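# Collect floor yellow foam blocks into the tote by the door

## Task

Move each yellow foam block lying on this room's floor completely into the tote next to the door. Desk blocks must stay exactly where they are, with the same face up. The tote must still be on the floor at the end. The robot must not topple or finish leaning, or the task fails. Anything that stays in place only because the robot holds it does not count.

## Robot and tools

ROBOT. TidyBot++ has a single arm. Its mobile base is 0.54 m long, 0.50 m wide and 0.38 m tall and runs on four powered casters. On top sits a seven-joint arm ending in a two-finger gripper. The shoulder is 0.12 m ahead of the base centre and 0.68 m above the floor. There are two cameras. base_camera is fixed on the base front, tilted down, and gives 644x364 images. wrist_camera is a fisheye on the hand, looks along the hand's pointing direction, and gives 644x476 images. The arm begins folded with the hand down. In that pose the hand sticks out up to 0.08 m ahead of the base, and the elbow reaches up to 1.15 m high.

FRAMES. In the base frame the origin is on the floor below the base centre, with x forward, y left and z up. hand_pose uses this frame and gives the point between the finger pads. Its own z axis runs out along the fingers, and its y axis is the line the pads close along. The odometry frame is the base frame as it was when the scene began. base_odometry heading is positive to the left, from -3.142 to 3.142. It only counts wheel turns, so slip is counted as motion, and it drifts over many moves. base_tilt is in degrees, with forward and right leaning positive.

execute_actions. The required argument is actions, a list that holds one action or none. An empty list only reports state and images. An action can contain:
- base: exactly one relative move, measured from where the base last reported itself. translate_m is metres, forward positive, -2 to 2. strafe_m is metres sideways, left positive, -2 to 2. rotate_rad is radians turned on the spot, counter-clockwise from above positive, -6.3 to 6.3.
- joints: absolute targets by name. joint_1_rad (any angle) turns the whole arm about vertical, positive clockwise from above, which is the opposite sense to rotate_rad. joint_2_rad is the shoulder, -2.249 to 2.249. joint_3_rad (any angle) rolls the upper arm. joint_4_rad is the elbow, -2.579 to 2.579. joint_5_rad (any angle) rolls the forearm. joint_6_rad is the wrist, -2.099 to 2.099. joint_7_rad (any angle) rolls the hand; with the hand down, positive is counter-clockwise from above, and at 1.57 the fingers open toward the robot's left and right. Angles are radians. Any-angle joints go the short way round, so for bigger turns send steps of under half a turn. gripper_pos is unitless, 0 fully open (about 85 mm gap) to 1 fully closed; the gap is roughly 85 x (1 - gripper_pos) mm.
- speeds: optional caps for this action only. translate_m and strafe_m accept 0.05 to 0.5 m/s, and rotate_rad accepts 0.1 to 1.57 rad/s. The maximum is the default.
A base move needing over 8.667 s at its capped speed is refused, and no action runs longer than 15 s. Unknown keys or out-of-range values cause the whole call to be refused. Parts left out of an action may keep pushing toward earlier targets. cameras is an optional list of "base_camera", "wrist_camera" or "all". Leaving it out, null, or ["all"] returns every camera, and [] returns none.

ARM GEOMETRY. The upper arm is 0.42 m, the forearm 0.31 m and the hand 0.31 m. With joint_1_rad = 0, joint_3_rad = 3.14 and joint_5_rad = 0, the arm stays in the vertical plane of the base x axis. Each segment's angle from vertical (forward positive) is then: upper = joint_2_rad, forearm = joint_2_rad - joint_4_rad, hand = joint_2_rad - joint_4_rad - joint_6_rad. Forward reach from the shoulder is the sum of length x sin(angle), and height is the sum of length x cos(angle). A downward hand can reach at most about 0.94 m above the floor, and only close to the base. Closed fingertips extend about 20 mm beyond the hand point.

OTHER TOOLS. wait takes seconds (0 to 10) and returns state and images without commanding anything new. zoom_image takes camera ("base_camera" or "wrist_camera") and region [x0, y0, x1, y1] in pixels of that camera's latest full image, with the top-left corner at (0, 0) and at most 504x504. read_manual(section="licences") returns only the URDF licence texts. finished_scene(scene) ends the numbered scene for good and reports success, so the goal must already hold and stay held.

RESULTS. base_status and joint_status tell how each commanded motion ended. "done" means the motion reached its target, but for the base it only means the wheels turned enough; a blocked base can stop short and still read "done". "off_target" means it stopped away from the target and may still be pushing. After "contact_stop" or "time_out" the part holds where it stopped. "joint command not followed" with a "cause:" line means the arm targets were withheld, usually for a self-collision; joints may show "not_followed". A gripper at 1 reading "off_target" means it closed on something, while "done" means it is empty. motor_effort is percent of maximum, with the peak in brackets. Motor temperatures are listed per arm joint. on_its_own lists motion you did not command. "ARM HIT" means a hard hit against the base or the arm itself. Once a call reports a stop, the rest of that reply's motion calls are skipped.

CAUTIONS. Joint friction leaves joints slightly short. To correct, resend last command + (wanted - read), but never command a joint to its read angle while carrying something, because the arm sags under load and can sink further. hand_pose can be 1 to 2 cm off, so check against images, and take care near the floor. A caught arm above about 0.8 m while driving can tip the robot, and pushing or pulling on a raised hand can lift wheels; backing off rights it. Torque-sensor overload (joints 1 to 4 at 104.5 N m, 5 to 7 at 51.3 N m) halts the arm for 10 s. Motors overheat at 75 °C when holding loads, with warnings from 60 °C. Avoid drops, slams, hard shoves and knocking desk blocks or the tote.

Each tool is called after "Call:" as name(argument=value, ...) on one line, values as JSON.

## Session

Call:
execute_actions(actions=[])

Scene clock: 0.00 s.
Motor temperatures (°C, as the motors report them): [35 36 32 38 36 44 44]
base_odometry: x=+0.000 y=+0.000 heading=+0.000 (m, m, rad; odometry frame)
base_tilt: forward=+0.4 right=-0.1 (deg)
base_status: not commanded
joint_positions: joint_1_rad=-0.030 joint_2_rad=-0.353 joint_3_rad=+3.104 joint_4_rad=-2.547 joint_5_rad=+0.049 joint_6_rad=-0.855 joint_7_rad=+1.599 gripper_pos=+0.000
joint_status: not commanded
motor_effort: joint_1_rad=+0 joint_2_rad=-2 joint_3_rad=+1 joint_4_rad=+15 joint_5_rad=+1 joint_6_rad=+1 joint_7_rad=-1 (%)
hand_pose: x=+0.2579 y=-0.0023 z=+0.5834 quat_wxyz=(+0.025, +0.997, +0.062, +0.047) (m; base frame)
pictures: base_camera, wrist_camera
Images, in order (width x height): base_camera 644x364, wrist_camera 644x476.

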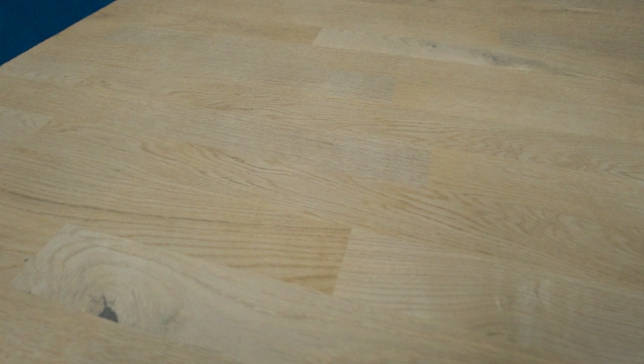

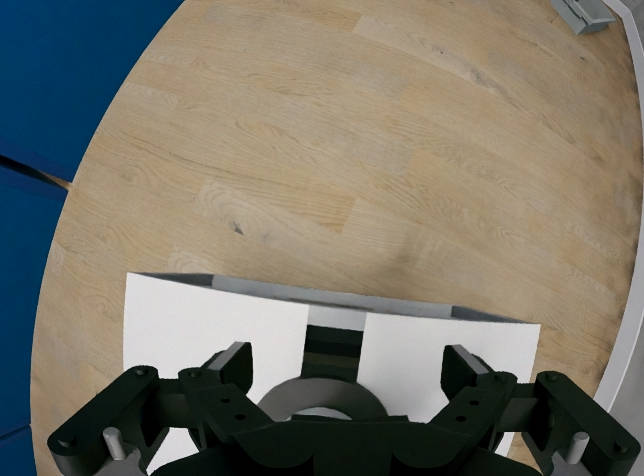

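Call:
execute_actions(actions=[{"joints":{"joint_6_rad":0.3}}], cameras=["wrist_camera"])

Call:
execute_actions(actions=[{"base":{"rotate_rad":-2.1}}], cameras=["wrist_camera"])

Call:
execute_actions(actions=[{"base":{"rotate_rad":-2.1}}], cameras=["wrist_camera"])

Scene clock: 12.37 s.
Motor temperatures (°C, as the motors report them): [35 36 32 38 36 44 44]
base_odometry: x=+0.000 y=+0.000 heading=+0.000 (m, m, rad; odometry frame)
base_tilt: forward=+0.4 right=-0.1 (deg)
base_status: not commanded
joint_positions: joint_1_rad=-0.030 joint_2_rad=-0.353 joint_3_rad=+3.104 joint_4_rad=-2.546 joint_5_rad=+0.049 joint_6_rad=+0.300 joint_7_rad=+1.599 gripper_pos=+0.000
joint_status: all done
motor_effort: joint_1_rad=-1(0) joint_2_rad=-7(7) joint_3_rad=+1(1) joint_4_rad=+20(20) joint_5_rad=+0(0) joint_6_rad=+8(9) joint_7_rad=+0(1) (%)
hand_pose: x=+0.5225 y=+0.0337 z=+0.7946 quat_wxyz=(+0.002, +0.809, +0.065, +0.584) (m; base frame)
pictures: wrist_camera
camera_calibration (this result's frames):
wrist_camera: T_world_to_cam=[[0.124194, -0.988614, 0.0849561, -0.093651], [-0.332902, -0.122171, -0.935014, 0.977729], [0.934747, 0.0878413, -0.344284, -0.0812831], [0, 0, 0, 1]] pos_world=[0.413098, 0.034005, 0.894162]
Images, in order (width x height): wrist_camera 644x476.

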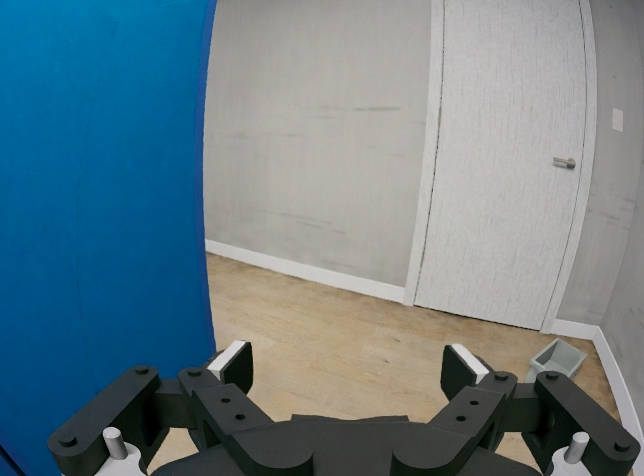

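Scene clock: 15.00 s.
Motor temperatures (°C, as the motors report them): [35 36 32 38 36 44 44]
base_odometry: x=+0.000 y=+0.000 heading=-2.099 (m, m, rad; odometry frame)
base_tilt: forward=+0.4 right=-0.1 (deg)
base_status: done
joint_positions: joint_1_rad=-0.030 joint_2_rad=-0.353 joint_3_rad=+3.104 joint_4_rad=-2.546 joint_5_rad=+0.049 joint_6_rad=+0.300 joint_7_rad=+1.599 gripper_pos=+0.000
joint_status: not commanded
motor_effort: joint_1_rad=-1(1) joint_2_rad=-7(8) joint_3_rad=+1(2) joint_4_rad=+20(20) joint_5_rad=+0(0) joint_6_rad=+8(8) joint_7_rad=-1(1) (%)
hand_pose: x=+0.5225 y=+0.0337 z=+0.7946 quat_wxyz=(+0.002, +0.809, +0.065, +0.584) (m; base frame)
pictures: wrist_camera
camera_calibration (this result's frames):
wrist_camera: T_world_to_cam=[[0.124194, -0.988614, 0.0849555, -0.0936505], [-0.332902, -0.12217, -0.935014, 0.977729], [0.934747, 0.0878411, -0.344284, -0.081283], [0, 0, 0, 1]] pos_world=[0.413098, 0.0340049, 0.894162]
Images, in order (width x height): wrist_camera 644x476.

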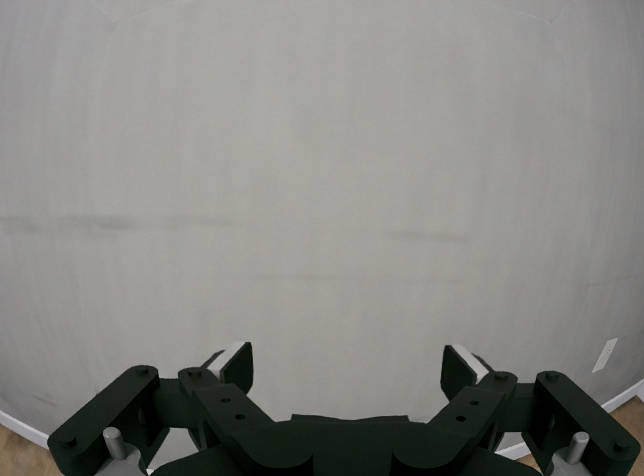

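Scene clock: 17.63 s.
Motor temperatures (°C, as the motors report them): [35 36 32 38 36 44 44]
base_odometry: x=+0.000 y=+0.000 heading=+2.085 (m, m, rad; odometry frame)
base_tilt: forward=+0.4 right=-0.1 (deg)
base_status: done
joint_positions: joint_1_rad=-0.030 joint_2_rad=-0.353 joint_3_rad=+3.104 joint_4_rad=-2.546 joint_5_rad=+0.049 joint_6_rad=+0.300 joint_7_rad=+1.599 gripper_pos=+0.000
joint_status: not commanded
motor_effort: joint_1_rad=-1(0) joint_2_rad=-7(8) joint_3_rad=+1(2) joint_4_rad=+20(19) joint_5_rad=+0(0) joint_6_rad=+8(8) joint_7_rad=-1(0) (%)
hand_pose: x=+0.5225 y=+0.0337 z=+0.7946 quat_wxyz=(+0.002, +0.809, +0.065, +0.584) (m; base frame)
pictures: wrist_camera
camera_calibration (this result's frames):
wrist_camera: T_world_to_cam=[[0.124194, -0.988614, 0.0849559, -0.0936508], [-0.332901, -0.12217, -0.935014, 0.977729], [0.934747, 0.087841, -0.344284, -0.0812834], [0, 0, 0, 1]] pos_world=[0.413098, 0.0340049, 0.894162]
Images, in order (width x height): wrist_camera 644x476.

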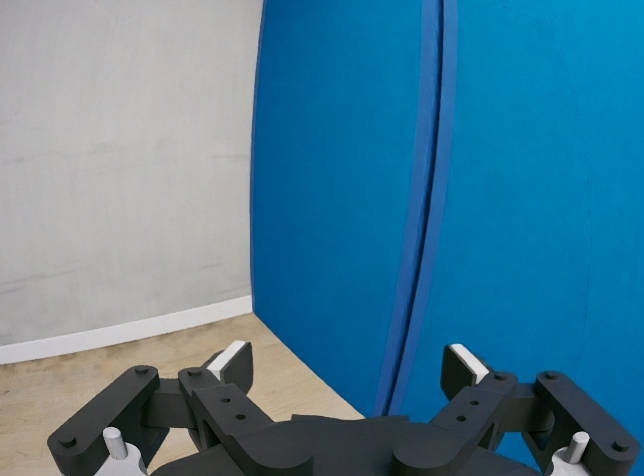

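Call:
execute_actions(actions=[{"base":{"rotate_rad":-2.5}}], cameras=[])

Call:
execute_actions(actions=[{"base":{"translate_m":1.2}}])

Call:
execute_actions(actions=[{"base":{"rotate_rad":1.6}}])

Scene clock: 27.97 s.
Motor temperatures (°C, as the motors report them): [35 36 32 38 36 44 44]
base_odometry: x=+0.000 y=+0.000 heading=-0.414 (m, m, rad; odometry frame)
base_tilt: forward=+0.4 right=-0.1 (deg)
base_status: done
joint_positions: joint_1_rad=-0.030 joint_2_rad=-0.353 joint_3_rad=+3.104 joint_4_rad=-2.546 joint_5_rad=+0.049 joint_6_rad=+0.300 joint_7_rad=+1.599 gripper_pos=+0.000
joint_status: not commanded
motor_effort: joint_1_rad=-1(1) joint_2_rad=-7(8) joint_3_rad=+1(2) joint_4_rad=+20(20) joint_5_rad=+0(1) joint_6_rad=+8(8) joint_7_rad=-1(1) (%)
hand_pose: x=+0.5225 y=+0.0337 z=+0.7946 quat_wxyz=(+0.002, +0.809, +0.065, +0.584) (m; base frame)
pictures: none
No camera images: the call's "cameras" was empty. Leave "cameras" out to get every camera's image.

Scene clock: 31.73 s.
Motor temperatures (°C, as the motors report them): [35 36 32 38 36 44 44]
base_odometry: x=+1.098 y=-0.485 heading=-0.415 (m, m, rad; odometry frame)
base_tilt: forward=+0.4 right=-0.1 (deg)
base_status: done
joint_positions: joint_1_rad=-0.030 joint_2_rad=-0.353 joint_3_rad=+3.104 joint_4_rad=-2.546 joint_5_rad=+0.049 joint_6_rad=+0.300 joint_7_rad=+1.599 gripper_pos=+0.000
joint_status: not commanded
motor_effort: joint_1_rad=-1(1) joint_2_rad=-7(9) joint_3_rad=+1(1) joint_4_rad=+20(21) joint_5_rad=+0(0) joint_6_rad=+8(9) joint_7_rad=-1(1) (%)
hand_pose: x=+0.5225 y=+0.0337 z=+0.7946 quat_wxyz=(+0.002, +0.809, +0.065, +0.584) (m; base frame)
pictures: base_camera, wrist_camera
camera_calibration (this result's frames):
wrist_camera: T_world_to_cam=[[0.124192, -0.988614, 0.0849579, -0.0936519], [-0.332882, -0.12217, -0.935021, 0.977732], [0.934755, 0.0878414, -0.344264, -0.0812978], [0, 0, 0, 1]] pos_world=[0.413093, 0.0340048, 0.894168]
Images, in order (width x height): base_camera 644x364, wrist_camera 644x476.

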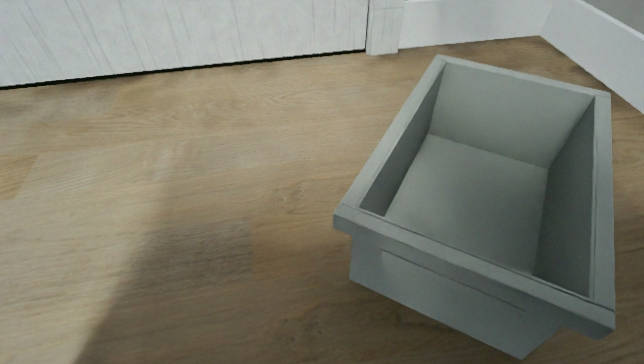

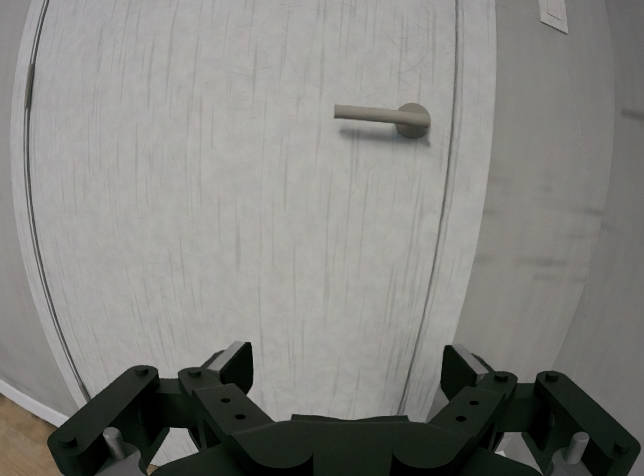

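Scene clock: 34.03 s.
Motor temperatures (°C, as the motors report them): [35 36 32 38 36 44 44]
base_odometry: x=+1.098 y=-0.485 heading=+1.184 (m, m, rad; odometry frame)
base_tilt: forward=+0.4 right=-0.1 (deg)
base_status: done
joint_positions: joint_1_rad=-0.030 joint_2_rad=-0.353 joint_3_rad=+3.104 joint_4_rad=-2.546 joint_5_rad=+0.049 joint_6_rad=+0.300 joint_7_rad=+1.599 gripper_pos=+0.000
joint_status: not commanded
motor_effort: joint_1_rad=-1(2) joint_2_rad=-7(8) joint_3_rad=+1(2) joint_4_rad=+20(20) joint_5_rad=+0(0) joint_6_rad=+8(8) joint_7_rad=-1(1) (%)
hand_pose: x=+0.5225 y=+0.0336 z=+0.7946 quat_wxyz=(+0.002, +0.809, +0.065, +0.584) (m; base frame)
pictures: base_camera, wrist_camera
camera_calibration (this result's frames):
wrist_camera: T_world_to_cam=[[0.124188, -0.988615, 0.0849567, -0.0936506], [-0.332882, -0.122167, -0.935021, 0.977732], [0.934755, 0.0878378, -0.344264, -0.081298], [0, 0, 0, 1]] pos_world=[0.413093, 0.0340033, 0.894168]
Images, in order (width x height): base_camera 644x364, wrist_camera 644x476.

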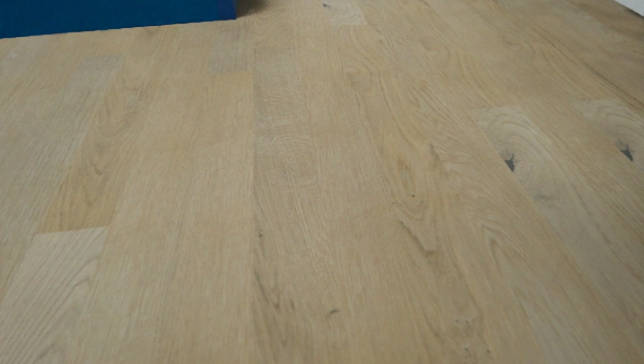

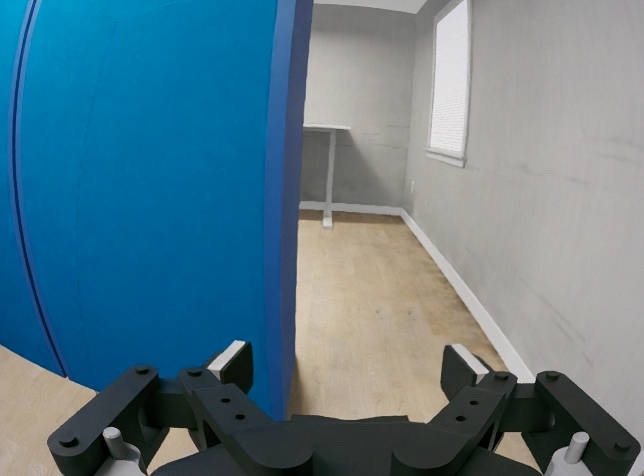

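Call:
execute_actions(actions=[{"base":{"translate_m":0.6}}], cameras=[])

Call:
execute_actions(actions=[{"base":{"strafe_m":-0.25}}], cameras=["base_camera"])

Call:
execute_actions(actions=[{"base":{"translate_m":1.3}}])

Call:
execute_actions(actions=[{"base":{"rotate_rad":1.0}}])

Scene clock: 47.73 s.
Motor temperatures (°C, as the motors report them): [35 36 32 38 36 44 44]
base_odometry: x=+1.323 y=+0.071 heading=+1.185 (m, m, rad; odometry frame)
base_tilt: forward=+0.5 right=-0.1 (deg)
base_status: done
joint_positions: joint_1_rad=-0.030 joint_2_rad=-0.354 joint_3_rad=+3.104 joint_4_rad=-2.546 joint_5_rad=+0.049 joint_6_rad=+0.300 joint_7_rad=+1.599 gripper_pos=+0.000
joint_status: not commanded
motor_effort: joint_1_rad=+0(0) joint_2_rad=-7(10) joint_3_rad=+1(2) joint_4_rad=+20(20) joint_5_rad=+0(0) joint_6_rad=+8(8) joint_7_rad=-1(1) (%)
hand_pose: x=+0.5224 y=+0.0336 z=+0.7949 quat_wxyz=(+0.002, +0.809, +0.065, +0.585) (m; base frame)
pictures: none
No camera images: the call's "cameras" was empty. Leave "cameras" out to get every camera's image.

Scene clock: 49.50 s.
Motor temperatures (°C, as the motors report them): [35 36 32 38 36 44 44]
base_odometry: x=+1.555 y=-0.023 heading=+1.186 (m, m, rad; odometry frame)
base_tilt: forward=+0.4 right=-0.1 (deg)
base_status: done
joint_positions: joint_1_rad=-0.030 joint_2_rad=-0.354 joint_3_rad=+3.104 joint_4_rad=-2.546 joint_5_rad=+0.049 joint_6_rad=+0.300 joint_7_rad=+1.599 gripper_pos=+0.000
joint_status: not commanded
motor_effort: joint_1_rad=-1(1) joint_2_rad=-7(8) joint_3_rad=+1(3) joint_4_rad=+19(20) joint_5_rad=+0(1) joint_6_rad=+8(8) joint_7_rad=-1(1) (%)
hand_pose: x=+0.5224 y=+0.0336 z=+0.7949 quat_wxyz=(+0.002, +0.809, +0.065, +0.585) (m; base frame)
pictures: base_camera
Images, in order (width x height): base_camera 644x364.

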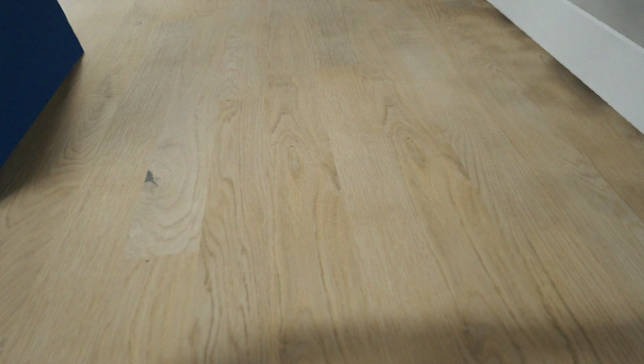

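Scene clock: 53.47 s.
Motor temperatures (°C, as the motors report them): [35 36 32 38 36 44 44]
base_odometry: x=+2.045 y=+1.182 heading=+1.185 (m, m, rad; odometry frame)
base_tilt: forward=+0.4 right=-0.1 (deg)
base_status: done
joint_positions: joint_1_rad=-0.030 joint_2_rad=-0.354 joint_3_rad=+3.104 joint_4_rad=-2.546 joint_5_rad=+0.049 joint_6_rad=+0.300 joint_7_rad=+1.599 gripper_pos=+0.000
joint_status: not commanded
motor_effort: joint_1_rad=+0(0) joint_2_rad=-7(10) joint_3_rad=+1(2) joint_4_rad=+20(21) joint_5_rad=+0(0) joint_6_rad=+8(9) joint_7_rad=-1(1) (%)
hand_pose: x=+0.5225 y=+0.0336 z=+0.7948 quat_wxyz=(+0.002, +0.809, +0.065, +0.585) (m; base frame)
pictures: base_camera, wrist_camera
camera_calibration (this result's frames):
wrist_camera: T_world_to_cam=[[0.12409, -0.988626, 0.084977, -0.0936524], [-0.332478, -0.122114, -0.935172, 0.977782], [0.934912, 0.0877925, -0.343849, -0.0815942], [0, 0, 0, 1]] pos_world=[0.412995, 0.0339774, 0.894297]
Images, in order (width x height): base_camera 644x364, wrist_camera 644x476.

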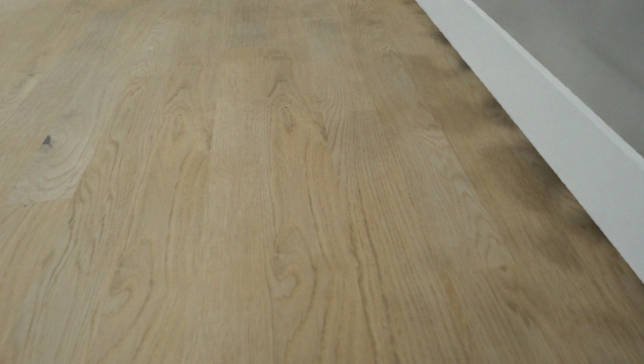

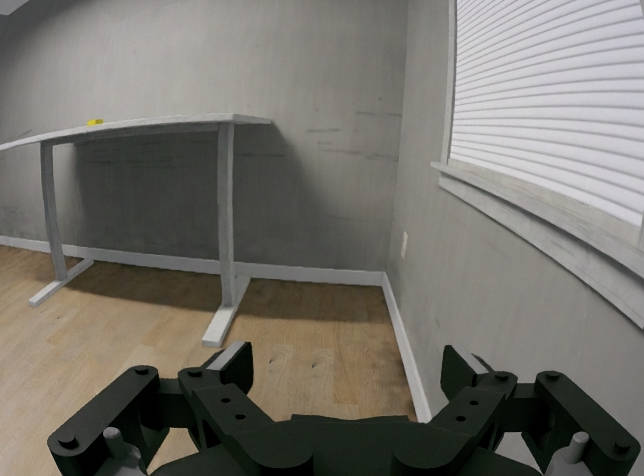

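Scene clock: 55.33 s.
Motor temperatures (°C, as the motors report them): [35 36 32 38 36 44 44]
base_odometry: x=+2.045 y=+1.182 heading=+2.184 (m, m, rad; odometry frame)
base_tilt: forward=+0.4 right=-0.1 (deg)
base_status: done
joint_positions: joint_1_rad=-0.030 joint_2_rad=-0.354 joint_3_rad=+3.104 joint_4_rad=-2.546 joint_5_rad=+0.049 joint_6_rad=+0.300 joint_7_rad=+1.599 gripper_pos=+0.000
joint_status: not commanded
motor_effort: joint_1_rad=-1(1) joint_2_rad=-7(7) joint_3_rad=+1(2) joint_4_rad=+19(19) joint_5_rad=+0(1) joint_6_rad=+8(8) joint_7_rad=-1(0) (%)
hand_pose: x=+0.5225 y=+0.0336 z=+0.7948 quat_wxyz=(+0.002, +0.809, +0.065, +0.585) (m; base frame)
pictures: base_camera, wrist_camera
camera_calibration (this result's frames):
wrist_camera: T_world_to_cam=[[0.124101, -0.988624, 0.0849809, -0.0936562], [-0.332476, -0.122122, -0.935172, 0.977782], [0.934911, 0.0878017, -0.343849, -0.081594], [0, 0, 0, 1]] pos_world=[0.412995, 0.0339816, 0.894297]
Images, in order (width x height): base_camera 644x364, wrist_camera 644x476.

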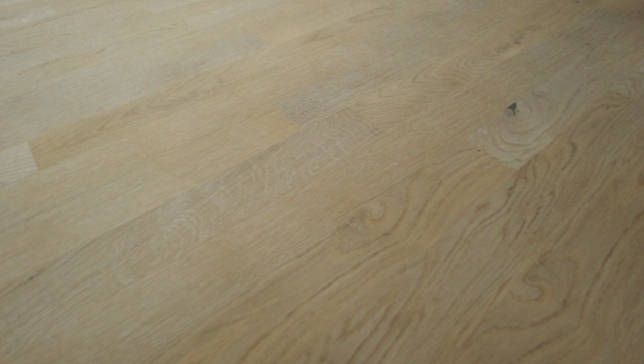

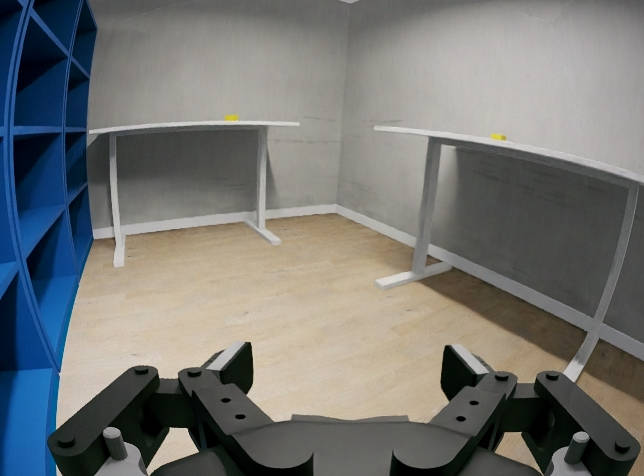

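Call:
execute_actions(actions=[{"base":{"rotate_rad":0.9},"joints":{"joint_6_rad":-0.1}}])

Scene clock: 67.90 s.
Motor temperatures (°C, as the motors report them): [35 36 32 38 36 44 44]
base_odometry: x=+2.045 y=+1.182 heading=+3.084 (m, m, rad; odometry frame)
base_tilt: forward=+0.4 right=-0.1 (deg)
base_status: done
joint_positions: joint_1_rad=-0.030 joint_2_rad=-0.354 joint_3_rad=+3.104 joint_4_rad=-2.547 joint_5_rad=+0.049 joint_6_rad=-0.100 joint_7_rad=+1.599 gripper_pos=+0.000
joint_status: all done
motor_effort: joint_1_rad=-1(2) joint_2_rad=-5(7) joint_3_rad=+1(2) joint_4_rad=+19(21) joint_5_rad=+0(1) joint_6_rad=+7(8) joint_7_rad=-1(1) (%)
hand_pose: x=+0.4610 y=+0.0222 z=+0.6871 quat_wxyz=(+0.011, +0.909, +0.066, +0.411) (m; base frame)
pictures: base_camera, wrist_camera
camera_calibration (this result's frames):
wrist_camera: T_world_to_cam=[[0.134412, -0.988441, 0.0701248, -0.082694], [-0.671352, -0.142886, -0.727234, 0.869035], [0.728848, 0.0506703, -0.682798, 0.268535], [0, 0, 0, 1]] pos_world=[0.398822, 0.0288282, 0.821147]
Images, in order (width x height): base_camera 644x364, wrist_camera 644x476.

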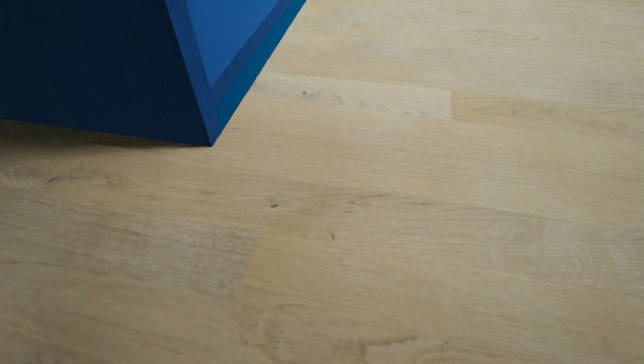

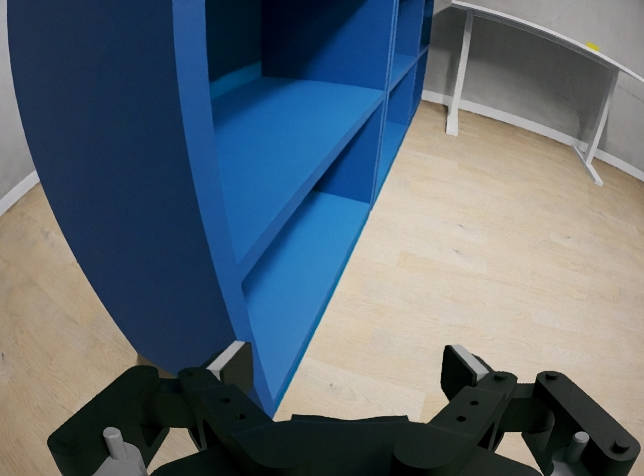

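Call:
execute_actions(actions=[{"base":{"rotate_rad":1.242}}], cameras=[])

Call:
execute_actions(actions=[{"base":{"translate_m":1.55}}])

Call:
execute_actions(actions=[{"base":{"rotate_rad":-1.5},"joints":{"joint_6_rad":0.2}}])

Scene clock: 80.00 s.
Motor temperatures (°C, as the motors report them): [35 36 32 39 36 44 44]
base_odometry: x=+2.045 y=+1.182 heading=-1.959 (m, m, rad; odometry frame)
base_tilt: forward=+0.4 right=-0.1 (deg)
base_status: done
joint_positions: joint_1_rad=-0.030 joint_2_rad=-0.354 joint_3_rad=+3.104 joint_4_rad=-2.547 joint_5_rad=+0.049 joint_6_rad=-0.100 joint_7_rad=+1.599 gripper_pos=+0.000
joint_status: not commanded
motor_effort: joint_1_rad=+0(2) joint_2_rad=-6(6) joint_3_rad=+1(2) joint_4_rad=+18(19) joint_5_rad=+0(0) joint_6_rad=+7(7) joint_7_rad=+0(1) (%)
hand_pose: x=+0.4610 y=+0.0222 z=+0.6871 quat_wxyz=(+0.011, +0.909, +0.066, +0.411) (m; base frame)
pictures: none
No camera images: the call's "cameras" was empty. Leave "cameras" out to get every camera's image.

Scene clock: 84.47 s.
Motor temperatures (°C, as the motors report them): [35 36 32 39 36 44 44]
base_odometry: x=+1.461 y=-0.254 heading=-1.958 (m, m, rad; odometry frame)
base_tilt: forward=+0.4 right=-0.1 (deg)
base_status: done
joint_positions: joint_1_rad=-0.030 joint_2_rad=-0.354 joint_3_rad=+3.104 joint_4_rad=-2.547 joint_5_rad=+0.049 joint_6_rad=-0.100 joint_7_rad=+1.599 gripper_pos=+0.000
joint_status: not commanded
motor_effort: joint_1_rad=+0(0) joint_2_rad=-6(8) joint_3_rad=+1(1) joint_4_rad=+19(19) joint_5_rad=+0(0) joint_6_rad=+7(7) joint_7_rad=-1(0) (%)
hand_pose: x=+0.4610 y=+0.0222 z=+0.6871 quat_wxyz=(+0.011, +0.909, +0.066, +0.411) (m; base frame)
pictures: base_camera, wrist_camera
camera_calibration (this result's frames):
wrist_camera: T_world_to_cam=[[0.134414, -0.988441, 0.0701222, -0.0826925], [-0.67137, -0.142887, -0.727217, 0.869026], [0.728831, 0.05067, -0.682816, 0.26855], [0, 0, 0, 1]] pos_world=[0.398826, 0.0288284, 0.821139]
Images, in order (width x height): base_camera 644x364, wrist_camera 644x476.

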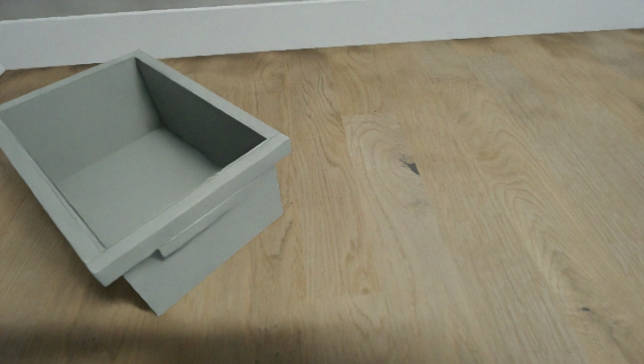

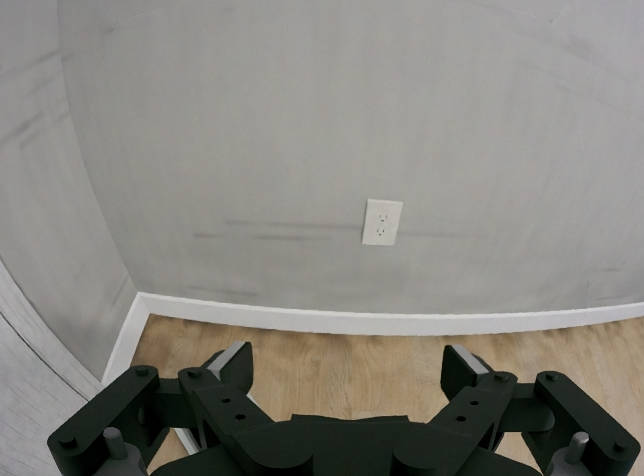

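Scene clock: 86.70 s.
Motor temperatures (°C, as the motors report them): [35 36 32 39 36 44 44]
base_odometry: x=+1.461 y=-0.254 heading=+2.827 (m, m, rad; odometry frame)
base_tilt: forward=+0.4 right=-0.1 (deg)
base_status: done
joint_positions: joint_1_rad=-0.030 joint_2_rad=-0.354 joint_3_rad=+3.104 joint_4_rad=-2.541 joint_5_rad=+0.049 joint_6_rad=+0.200 joint_7_rad=+1.599 gripper_pos=+0.000
joint_status: all done
motor_effort: joint_1_rad=+0(0) joint_2_rad=-7(7) joint_3_rad=+1(2) joint_4_rad=+20(21) joint_5_rad=+0(0) joint_6_rad=+8(8) joint_7_rad=+0(1) (%)
hand_pose: x=+0.5127 y=+0.0312 z=+0.7682 quat_wxyz=(+0.005, +0.836, +0.065, +0.545) (m; base frame)
pictures: base_camera, wrist_camera
camera_calibration (this result's frames):
wrist_camera: T_world_to_cam=[[0.126865, -0.988528, 0.081958, -0.0917181], [-0.420368, -0.128419, -0.89822, 0.96623], [0.898441, 0.0794999, -0.431838, 0.00520039], [0, 0, 0, 1]] pos_world=[0.413136, 0.0330033, 0.87765]
Images, in order (width x height): base_camera 644x364, wrist_camera 644x476.

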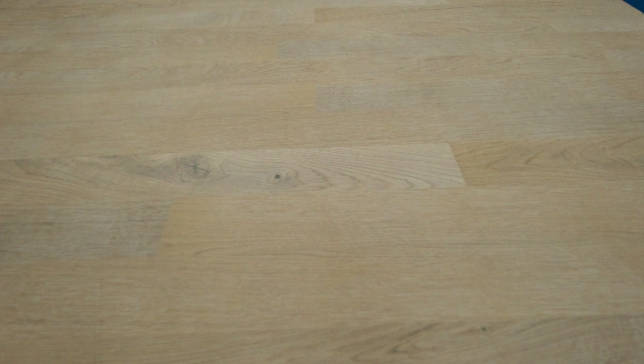

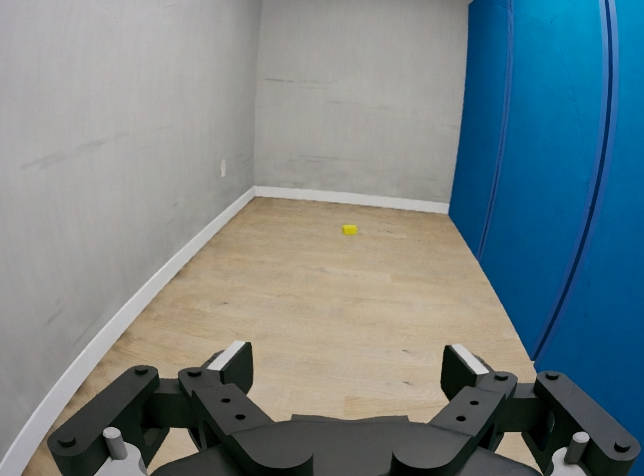

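Call:
execute_actions(actions=[{"base":{"translate_m":1.75}}], cameras=["base_camera"])

Scene clock: 97.20 s.
Motor temperatures (°C, as the motors report them): [35 36 32 39 36 44 44]
base_odometry: x=-0.202 y=+0.291 heading=+2.825 (m, m, rad; odometry frame)
base_tilt: forward=+0.4 right=-0.1 (deg)
base_status: done
joint_positions: joint_1_rad=-0.030 joint_2_rad=-0.353 joint_3_rad=+3.104 joint_4_rad=-2.541 joint_5_rad=+0.049 joint_6_rad=+0.200 joint_7_rad=+1.599 gripper_pos=+0.000
joint_status: not commanded
motor_effort: joint_1_rad=+0(1) joint_2_rad=-7(9) joint_3_rad=+1(2) joint_4_rad=+19(21) joint_5_rad=+0(0) joint_6_rad=+8(8) joint_7_rad=-1(0) (%)
hand_pose: x=+0.5127 y=+0.0312 z=+0.7681 quat_wxyz=(+0.005, +0.836, +0.065, +0.545) (m; base frame)
pictures: base_camera
Images, in order (width x height): base_camera 644x364.

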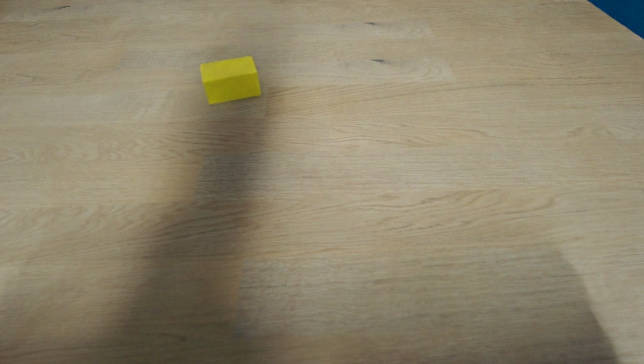

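Call:
execute_actions(actions=[{"base":{"strafe_m":0.17},"joints":{"joint_1_rad":0,"joint_2_rad":1.357,"joint_3_rad":3.14,"joint_4_rad":-1.722,"joint_5_rad":0,"joint_6_rad":-0.06,"joint_7_rad":0.1}}], cameras=[])

Call:
execute_actions(actions=[{"base":{"translate_m":0.24}}])

Scene clock: 118.23 s.
Motor temperatures (°C, as the motors report them): [35 36 32 39 36 44 44]
base_odometry: x=-0.255 y=+0.130 heading=+2.825 (m, m, rad; odometry frame)
base_tilt: forward=+0.5 right=-0.1 (deg)
base_status: done
joint_positions: joint_1_rad=-0.019 joint_2_rad=+1.355 joint_3_rad=+3.123 joint_4_rad=-1.738 joint_5_rad=+0.033 joint_6_rad=-0.040 joint_7_rad=+0.138 gripper_pos=+0.000
joint_status: all done
motor_effort: joint_1_rad=-1(1) joint_2_rad=-44(45) joint_3_rad=-1(2) joint_4_rad=+1(20) joint_5_rad=+0(1) joint_6_rad=+0(8) joint_7_rad=+0(2) (%)
hand_pose: x=+0.5474 y=+0.0201 z=+0.1468 quat_wxyz=(-0.009, +0.772, -0.635, -0.002) (m; base frame)
pictures: none
No camera images: the call's "cameras" was empty. Leave "cameras" out to get every camera's image.

Scene clock: 119.97 s.
Motor temperatures (°C, as the motors report them): [35 36 32 39 36 44 44]
base_odometry: x=-0.484 y=+0.204 heading=+2.826 (m, m, rad; odometry frame)
base_tilt: forward=+0.4 right=-0.1 (deg)
base_status: done
joint_positions: joint_1_rad=-0.018 joint_2_rad=+1.356 joint_3_rad=+3.124 joint_4_rad=-1.727 joint_5_rad=+0.033 joint_6_rad=-0.042 joint_7_rad=+0.138 gripper_pos=+0.000
joint_status: not commanded
motor_effort: joint_1_rad=-1(0) joint_2_rad=-44(47) joint_3_rad=-1(0) joint_4_rad=+1(3) joint_5_rad=+0(0) joint_6_rad=+0(1) joint_7_rad=-1(0) (%)
hand_pose: x=+0.5534 y=+0.0196 z=+0.1467 quat_wxyz=(-0.011, +0.772, -0.636, +0.001) (m; base frame)
pictures: base_camera, wrist_camera
camera_calibration (this result's frames):
wrist_camera: T_world_to_cam=[[-0.978427, -0.20295, -0.0386166, 0.556601], [-0.204446, 0.97807, 0.0397709, 0.144839], [0.0296982, 0.0468079, -0.998462, 0.265705], [0, 0, 0, 1]] pos_world=[0.566314, -0.0411374, 0.28103]
Images, in order (width x height): base_camera 644x364, wrist_camera 644x476.

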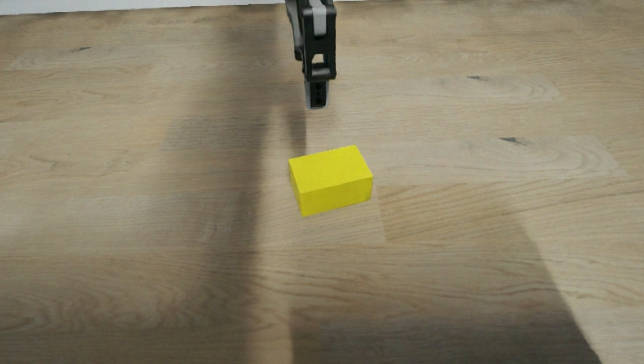

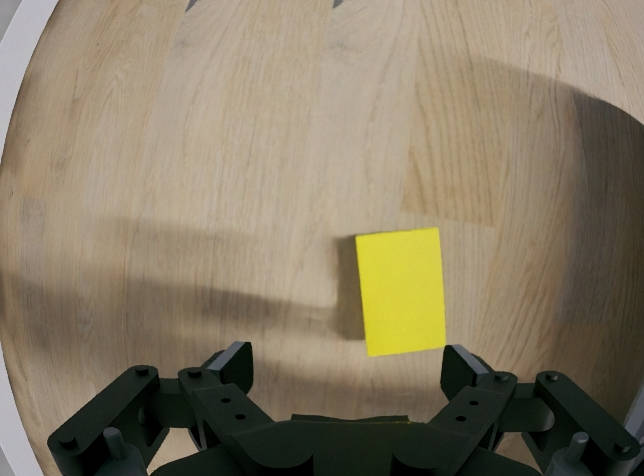

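Call:
execute_actions(actions=[{"base":{"translate_m":-0.035},"joints":{"joint_2_rad":1.64,"joint_4_rad":-1.465,"joint_6_rad":-0.036}}])

Call:
execute_actions(actions=[{"joints":{"gripper_pos":1}}], cameras=[])

Call:
execute_actions(actions=[{"joints":{"joint_2_rad":0.9,"joint_4_rad":-2.0,"joint_6_rad":-0.24}}])

Scene clock: 132.87 s.
Motor temperatures (°C, as the motors report them): [35 36 32 39 36 44 44]
base_odometry: x=-0.450 y=+0.193 heading=+2.826 (m, m, rad; odometry frame)
base_tilt: forward=+0.5 right=-0.1 (deg)
base_status: done
joint_positions: joint_1_rad=-0.017 joint_2_rad=+1.641 joint_3_rad=+3.124 joint_4_rad=-1.481 joint_5_rad=+0.033 joint_6_rad=-0.042 joint_7_rad=+0.138 gripper_pos=+0.000
joint_status: all done
motor_effort: joint_1_rad=-1(2) joint_2_rad=-44(47) joint_3_rad=-1(1) joint_4_rad=+1(3) joint_5_rad=+0(0) joint_6_rad=+0(1) joint_7_rad=-1(1) (%)
hand_pose: x=+0.5371 y=+0.0185 z=+0.0270 quat_wxyz=(+0.002, +0.770, -0.638, -0.014) (m; base frame)
pictures: base_camera, wrist_camera
camera_calibration (this result's frames):
wrist_camera: T_world_to_cam=[[-0.980333, -0.197347, 0.000894572, 0.535618], [-0.197089, 0.979261, 0.0469411, 0.143159], [-0.0101397, 0.0458416, -0.998897, 0.168088], [0, 0, 0, 1]] pos_world=[0.555004, -0.0421928, 0.160703]
Images, in order (width x height): base_camera 644x364, wrist_camera 644x476.

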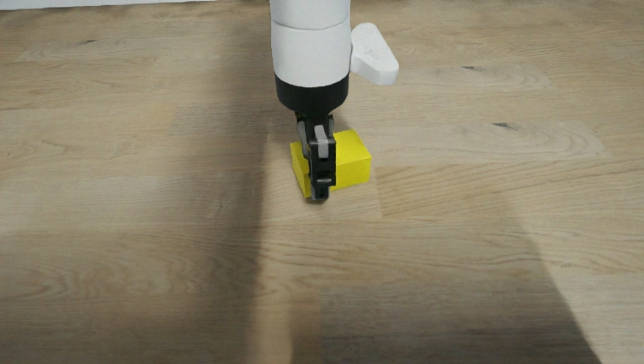

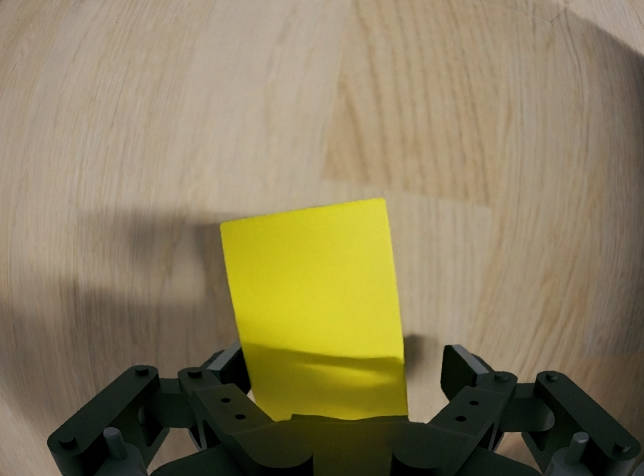

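Scene clock: 134.03 s.
Motor temperatures (°C, as the motors report them): [35 36 32 39 36 44 44]
base_odometry: x=-0.450 y=+0.193 heading=+2.826 (m, m, rad; odometry frame)
base_tilt: forward=+0.4 right=-0.1 (deg)
base_status: not commanded
joint_positions: joint_1_rad=-0.017 joint_2_rad=+1.637 joint_3_rad=+3.125 joint_4_rad=-1.474 joint_5_rad=+0.033 joint_6_rad=-0.046 joint_7_rad=+0.138 gripper_pos=+0.342
joint_status: gripper_pos off_target (ended at +0.342, target +1.000)
motor_effort: joint_1_rad=+0(0) joint_2_rad=-44(45) joint_3_rad=+0(1) joint_4_rad=+2(7) joint_5_rad=+0(0) joint_6_rad=+1(5) joint_7_rad=-1(1) (%)
hand_pose: x=+0.5436 y=+0.0182 z=+0.0288 quat_wxyz=(-0.001, +0.770, -0.638, -0.011) (m; base frame)
pictures: none
No camera images: the call's "cameras" was empty. Leave "cameras" out to get every camera's image.

Scene clock: 136.03 s.
Motor temperatures (°C, as the motors report them): [35 36 32 39 36 44 44]
base_odometry: x=-0.450 y=+0.193 heading=+2.826 (m, m, rad; odometry frame)
base_tilt: forward=+0.4 right=-0.1 (deg)
base_status: not commanded
joint_positions: joint_1_rad=-0.017 joint_2_rad=+0.909 joint_3_rad=+3.125 joint_4_rad=-1.988 joint_5_rad=+0.033 joint_6_rad=-0.221 joint_7_rad=+0.138 gripper_pos=+0.342
joint_status: all done
motor_effort: joint_1_rad=-1(1) joint_2_rad=-39(48) joint_3_rad=+0(1) joint_4_rad=+4(6) joint_5_rad=+0(0) joint_6_rad=+0(1) joint_7_rad=-1(1) (%)
hand_pose: x=+0.5344 y=+0.0149 z=+0.3244 quat_wxyz=(-0.010, +0.773, -0.634, +0.007) (m; base frame)
pictures: base_camera, wrist_camera
camera_calibration (this result's frames):
wrist_camera: T_world_to_cam=[[-0.977347, -0.206897, -0.044571, 0.545279], [-0.208266, 0.977655, 0.0285784, 0.144171], [0.0376623, 0.0372136, -0.998597, 0.439836], [0, 0, 0, 1]] pos_world=[0.546388, -0.0445007, 0.459403]
Images, in order (width x height): base_camera 644x364, wrist_camera 644x476.

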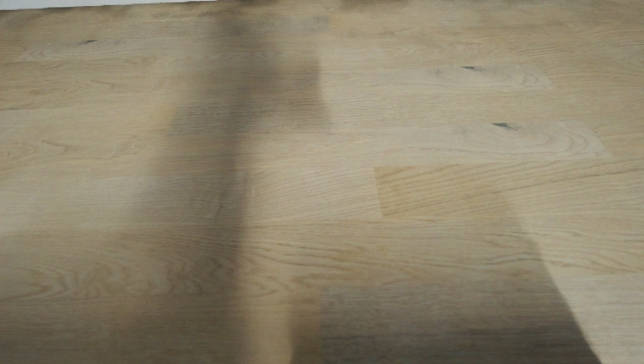

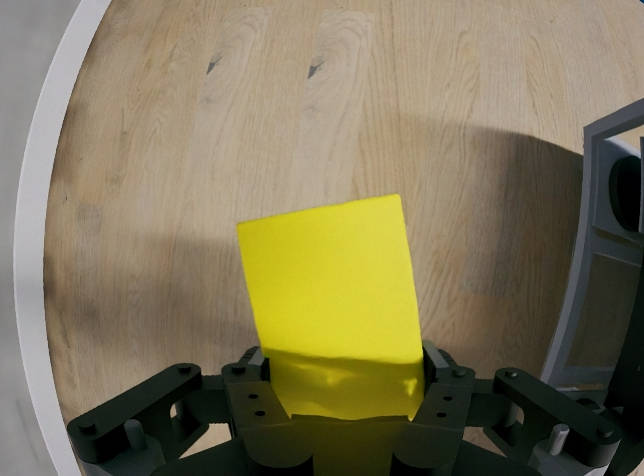

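Call:
execute_actions(actions=[{"base":{"rotate_rad":2.947},"joints":{"joint_2_rad":0.3,"joint_4_rad":-2.3,"joint_6_rad":-0.54}}], cameras=[])

Call:
execute_actions(actions=[{"base":{"translate_m":1.5}}], cameras=["base_camera"])

Scene clock: 152.53 s.
Motor temperatures (°C, as the motors report them): [35 37 32 39 36 44 44]
base_odometry: x=-0.451 y=+0.193 heading=-0.511 (m, m, rad; odometry frame)
base_tilt: forward=+0.4 right=-0.1 (deg)
base_status: done
joint_positions: joint_1_rad=+0.000 joint_2_rad=+0.314 joint_3_rad=+3.136 joint_4_rad=-2.284 joint_5_rad=+0.030 joint_6_rad=-0.518 joint_7_rad=+0.138 gripper_pos=+0.342
joint_status: all done
motor_effort: joint_1_rad=-1(4) joint_2_rad=-24(41) joint_3_rad=+0(2) joint_4_rad=+9(10) joint_5_rad=+0(1) joint_6_rad=+1(0) joint_7_rad=-1(1) (%)
hand_pose: x=+0.4194 y=-0.0015 z=+0.5019 quat_wxyz=(-0.003, +0.764, -0.645, +0.014) (m; base frame)
pictures: none
No camera images: the call's "cameras" was empty. Leave "cameras" out to get every camera's image.

Scene clock: 156.90 s.
Motor temperatures (°C, as the motors report them): [35 37 32 39 36 44 44]
base_odometry: x=+0.859 y=-0.538 heading=-0.510 (m, m, rad; odometry frame)
base_tilt: forward=+0.4 right=-0.1 (deg)
base_status: done
joint_positions: joint_1_rad=+0.000 joint_2_rad=+0.308 joint_3_rad=+3.136 joint_4_rad=-2.291 joint_5_rad=+0.030 joint_6_rad=-0.523 joint_7_rad=+0.138 gripper_pos=+0.342
joint_status: not commanded
motor_effort: joint_1_rad=-1(2) joint_2_rad=-24(26) joint_3_rad=+0(0) joint_4_rad=+10(11) joint_5_rad=+0(0) joint_6_rad=+0(1) joint_7_rad=-1(0) (%)
hand_pose: x=+0.4148 y=-0.0015 z=+0.5022 quat_wxyz=(-0.001, +0.764, -0.645, +0.012) (m; base frame)
pictures: base_camera
Images, in order (width x height): base_camera 644x364.

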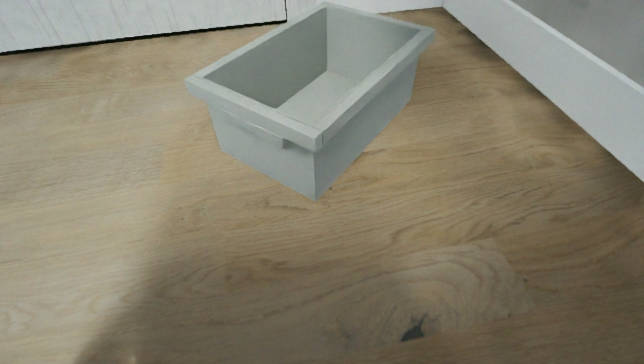

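Call:
execute_actions(actions=[{"base":{"translate_m":0.15},"joints":{"joint_2_rad":0.9,"joint_4_rad":-2.0,"joint_6_rad":-0.24}}], cameras=[])

Call:
execute_actions(actions=[{"joints":{"joint_2_rad":1.45,"joint_4_rad":-1.64,"joint_6_rad":-0.05}}])

Scene clock: 167.10 s.
Motor temperatures (°C, as the motors report them): [35 37 32 39 36 44 44]
base_odometry: x=+0.990 y=-0.611 heading=-0.509 (m, m, rad; odometry frame)
base_tilt: forward=+0.5 right=-0.1 (deg)
base_status: done
joint_positions: joint_1_rad=+0.000 joint_2_rad=+0.899 joint_3_rad=+3.136 joint_4_rad=-2.016 joint_5_rad=+0.030 joint_6_rad=-0.260 joint_7_rad=+0.138 gripper_pos=+0.342
joint_status: all done
motor_effort: joint_1_rad=-1(0) joint_2_rad=-39(40) joint_3_rad=+0(0) joint_4_rad=+3(12) joint_5_rad=+0(0) joint_6_rad=+0(1) joint_7_rad=-1(1) (%)
hand_pose: x=+0.5084 y=+0.0017 z=+0.3264 quat_wxyz=(+0.012, +0.765, -0.644, -0.012) (m; base frame)
pictures: none
No camera images: the call's "cameras" was empty. Leave "cameras" out to get every camera's image.

Scene clock: 168.87 s.
Motor temperatures (°C, as the motors report them): [35 37 32 38 36 44 44]
base_odometry: x=+0.990 y=-0.611 heading=-0.509 (m, m, rad; odometry frame)
base_tilt: forward=+0.4 right=-0.1 (deg)
base_status: not commanded
joint_positions: joint_1_rad=+0.000 joint_2_rad=+1.451 joint_3_rad=+3.136 joint_4_rad=-1.656 joint_5_rad=+0.030 joint_6_rad=-0.071 joint_7_rad=+0.138 gripper_pos=+0.342
joint_status: all done
motor_effort: joint_1_rad=-1(1) joint_2_rad=-44(46) joint_3_rad=+0(0) joint_4_rad=+0(4) joint_5_rad=+0(0) joint_6_rad=+0(0) joint_7_rad=+0(1) (%)
hand_pose: x=+0.5359 y=+0.0040 z=+0.1067 quat_wxyz=(+0.011, +0.764, -0.645, -0.015) (m; base frame)
pictures: base_camera, wrist_camera
camera_calibration (this result's frames):
wrist_camera: T_world_to_cam=[[-0.983578, -0.179734, 0.0164333, 0.531517], [-0.179033, 0.98314, 0.037195, 0.144732], [-0.0228415, 0.0336421, -0.999173, 0.255299], [0, 0, 0, 1]] pos_world=[0.554532, -0.0553491, 0.24097]
Images, in order (width x height): base_camera 644x364, wrist_camera 644x476.

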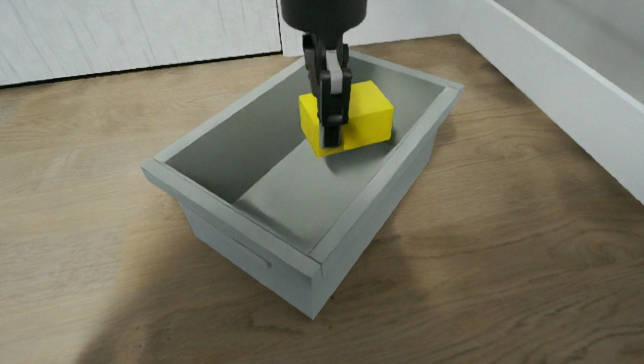

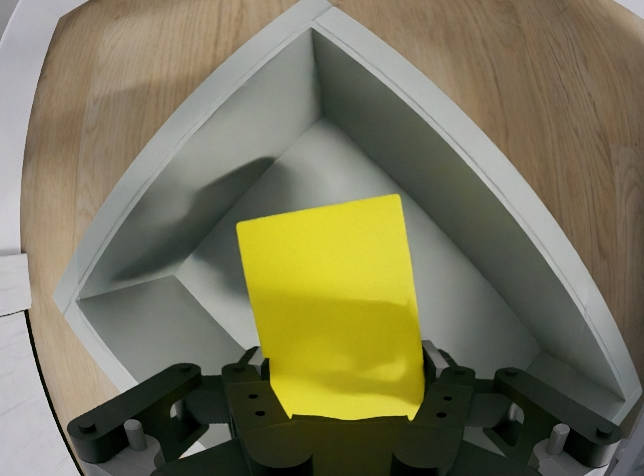

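Call:
execute_actions(actions=[{"joints":{"gripper_pos":0}}], cameras=[])

Call:
execute_actions(actions=[{"joints":{"joint_2_rad":0.3,"joint_4_rad":-2.3,"joint_6_rad":-0.54}}], cameras=["base_camera"])

Scene clock: 175.63 s.
Motor temperatures (°C, as the motors report them): [35 37 32 38 36 44 44]
base_odometry: x=+0.990 y=-0.611 heading=-0.509 (m, m, rad; odometry frame)
base_tilt: forward=+0.4 right=-0.1 (deg)
base_status: not commanded
joint_positions: joint_1_rad=+0.000 joint_2_rad=+1.451 joint_3_rad=+3.136 joint_4_rad=-1.656 joint_5_rad=+0.030 joint_6_rad=-0.071 joint_7_rad=+0.138 gripper_pos=+0.000
joint_status: all done
motor_effort: joint_1_rad=-1(1) joint_2_rad=-44(44) joint_3_rad=+0(0) joint_4_rad=+1(1) joint_5_rad=+0(0) joint_6_rad=+0(0) joint_7_rad=-1(1) (%)
hand_pose: x=+0.5359 y=+0.0040 z=+0.1067 quat_wxyz=(+0.011, +0.764, -0.645, -0.015) (m; base frame)
pictures: none
No camera images: the call's "cameras" was empty. Leave "cameras" out to get every camera's image.

Scene clock: 178.07 s.
Motor temperatures (°C, as the motors report them): [35 37 32 38 36 44 44]
base_odometry: x=+0.990 y=-0.611 heading=-0.509 (m, m, rad; odometry frame)
base_tilt: forward=+0.5 right=-0.1 (deg)
base_status: not commanded
joint_positions: joint_1_rad=+0.000 joint_2_rad=+0.305 joint_3_rad=+3.136 joint_4_rad=-2.286 joint_5_rad=+0.030 joint_6_rad=-0.521 joint_7_rad=+0.138 gripper_pos=+0.000
joint_status: all done
motor_effort: joint_1_rad=-1(1) joint_2_rad=-23(47) joint_3_rad=+0(0) joint_4_rad=+10(10) joint_5_rad=+0(0) joint_6_rad=+0(0) joint_7_rad=-1(1) (%)
hand_pose: x=+0.4188 y=-0.0015 z=+0.5039 quat_wxyz=(-0.004, +0.764, -0.645, +0.015) (m; base frame)
pictures: base_camera
Images, in order (width x height): base_camera 644x364.

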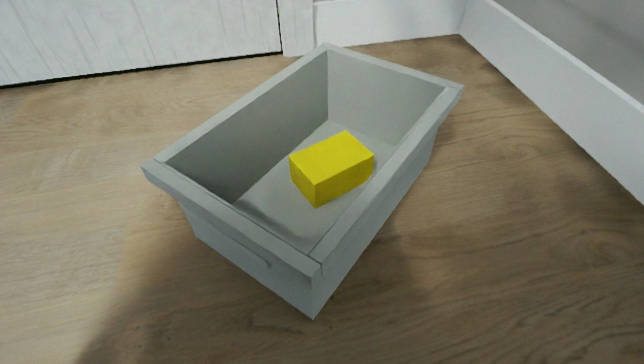

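Call:
finished_scene(scene=1)

The scene is finished: the task was done.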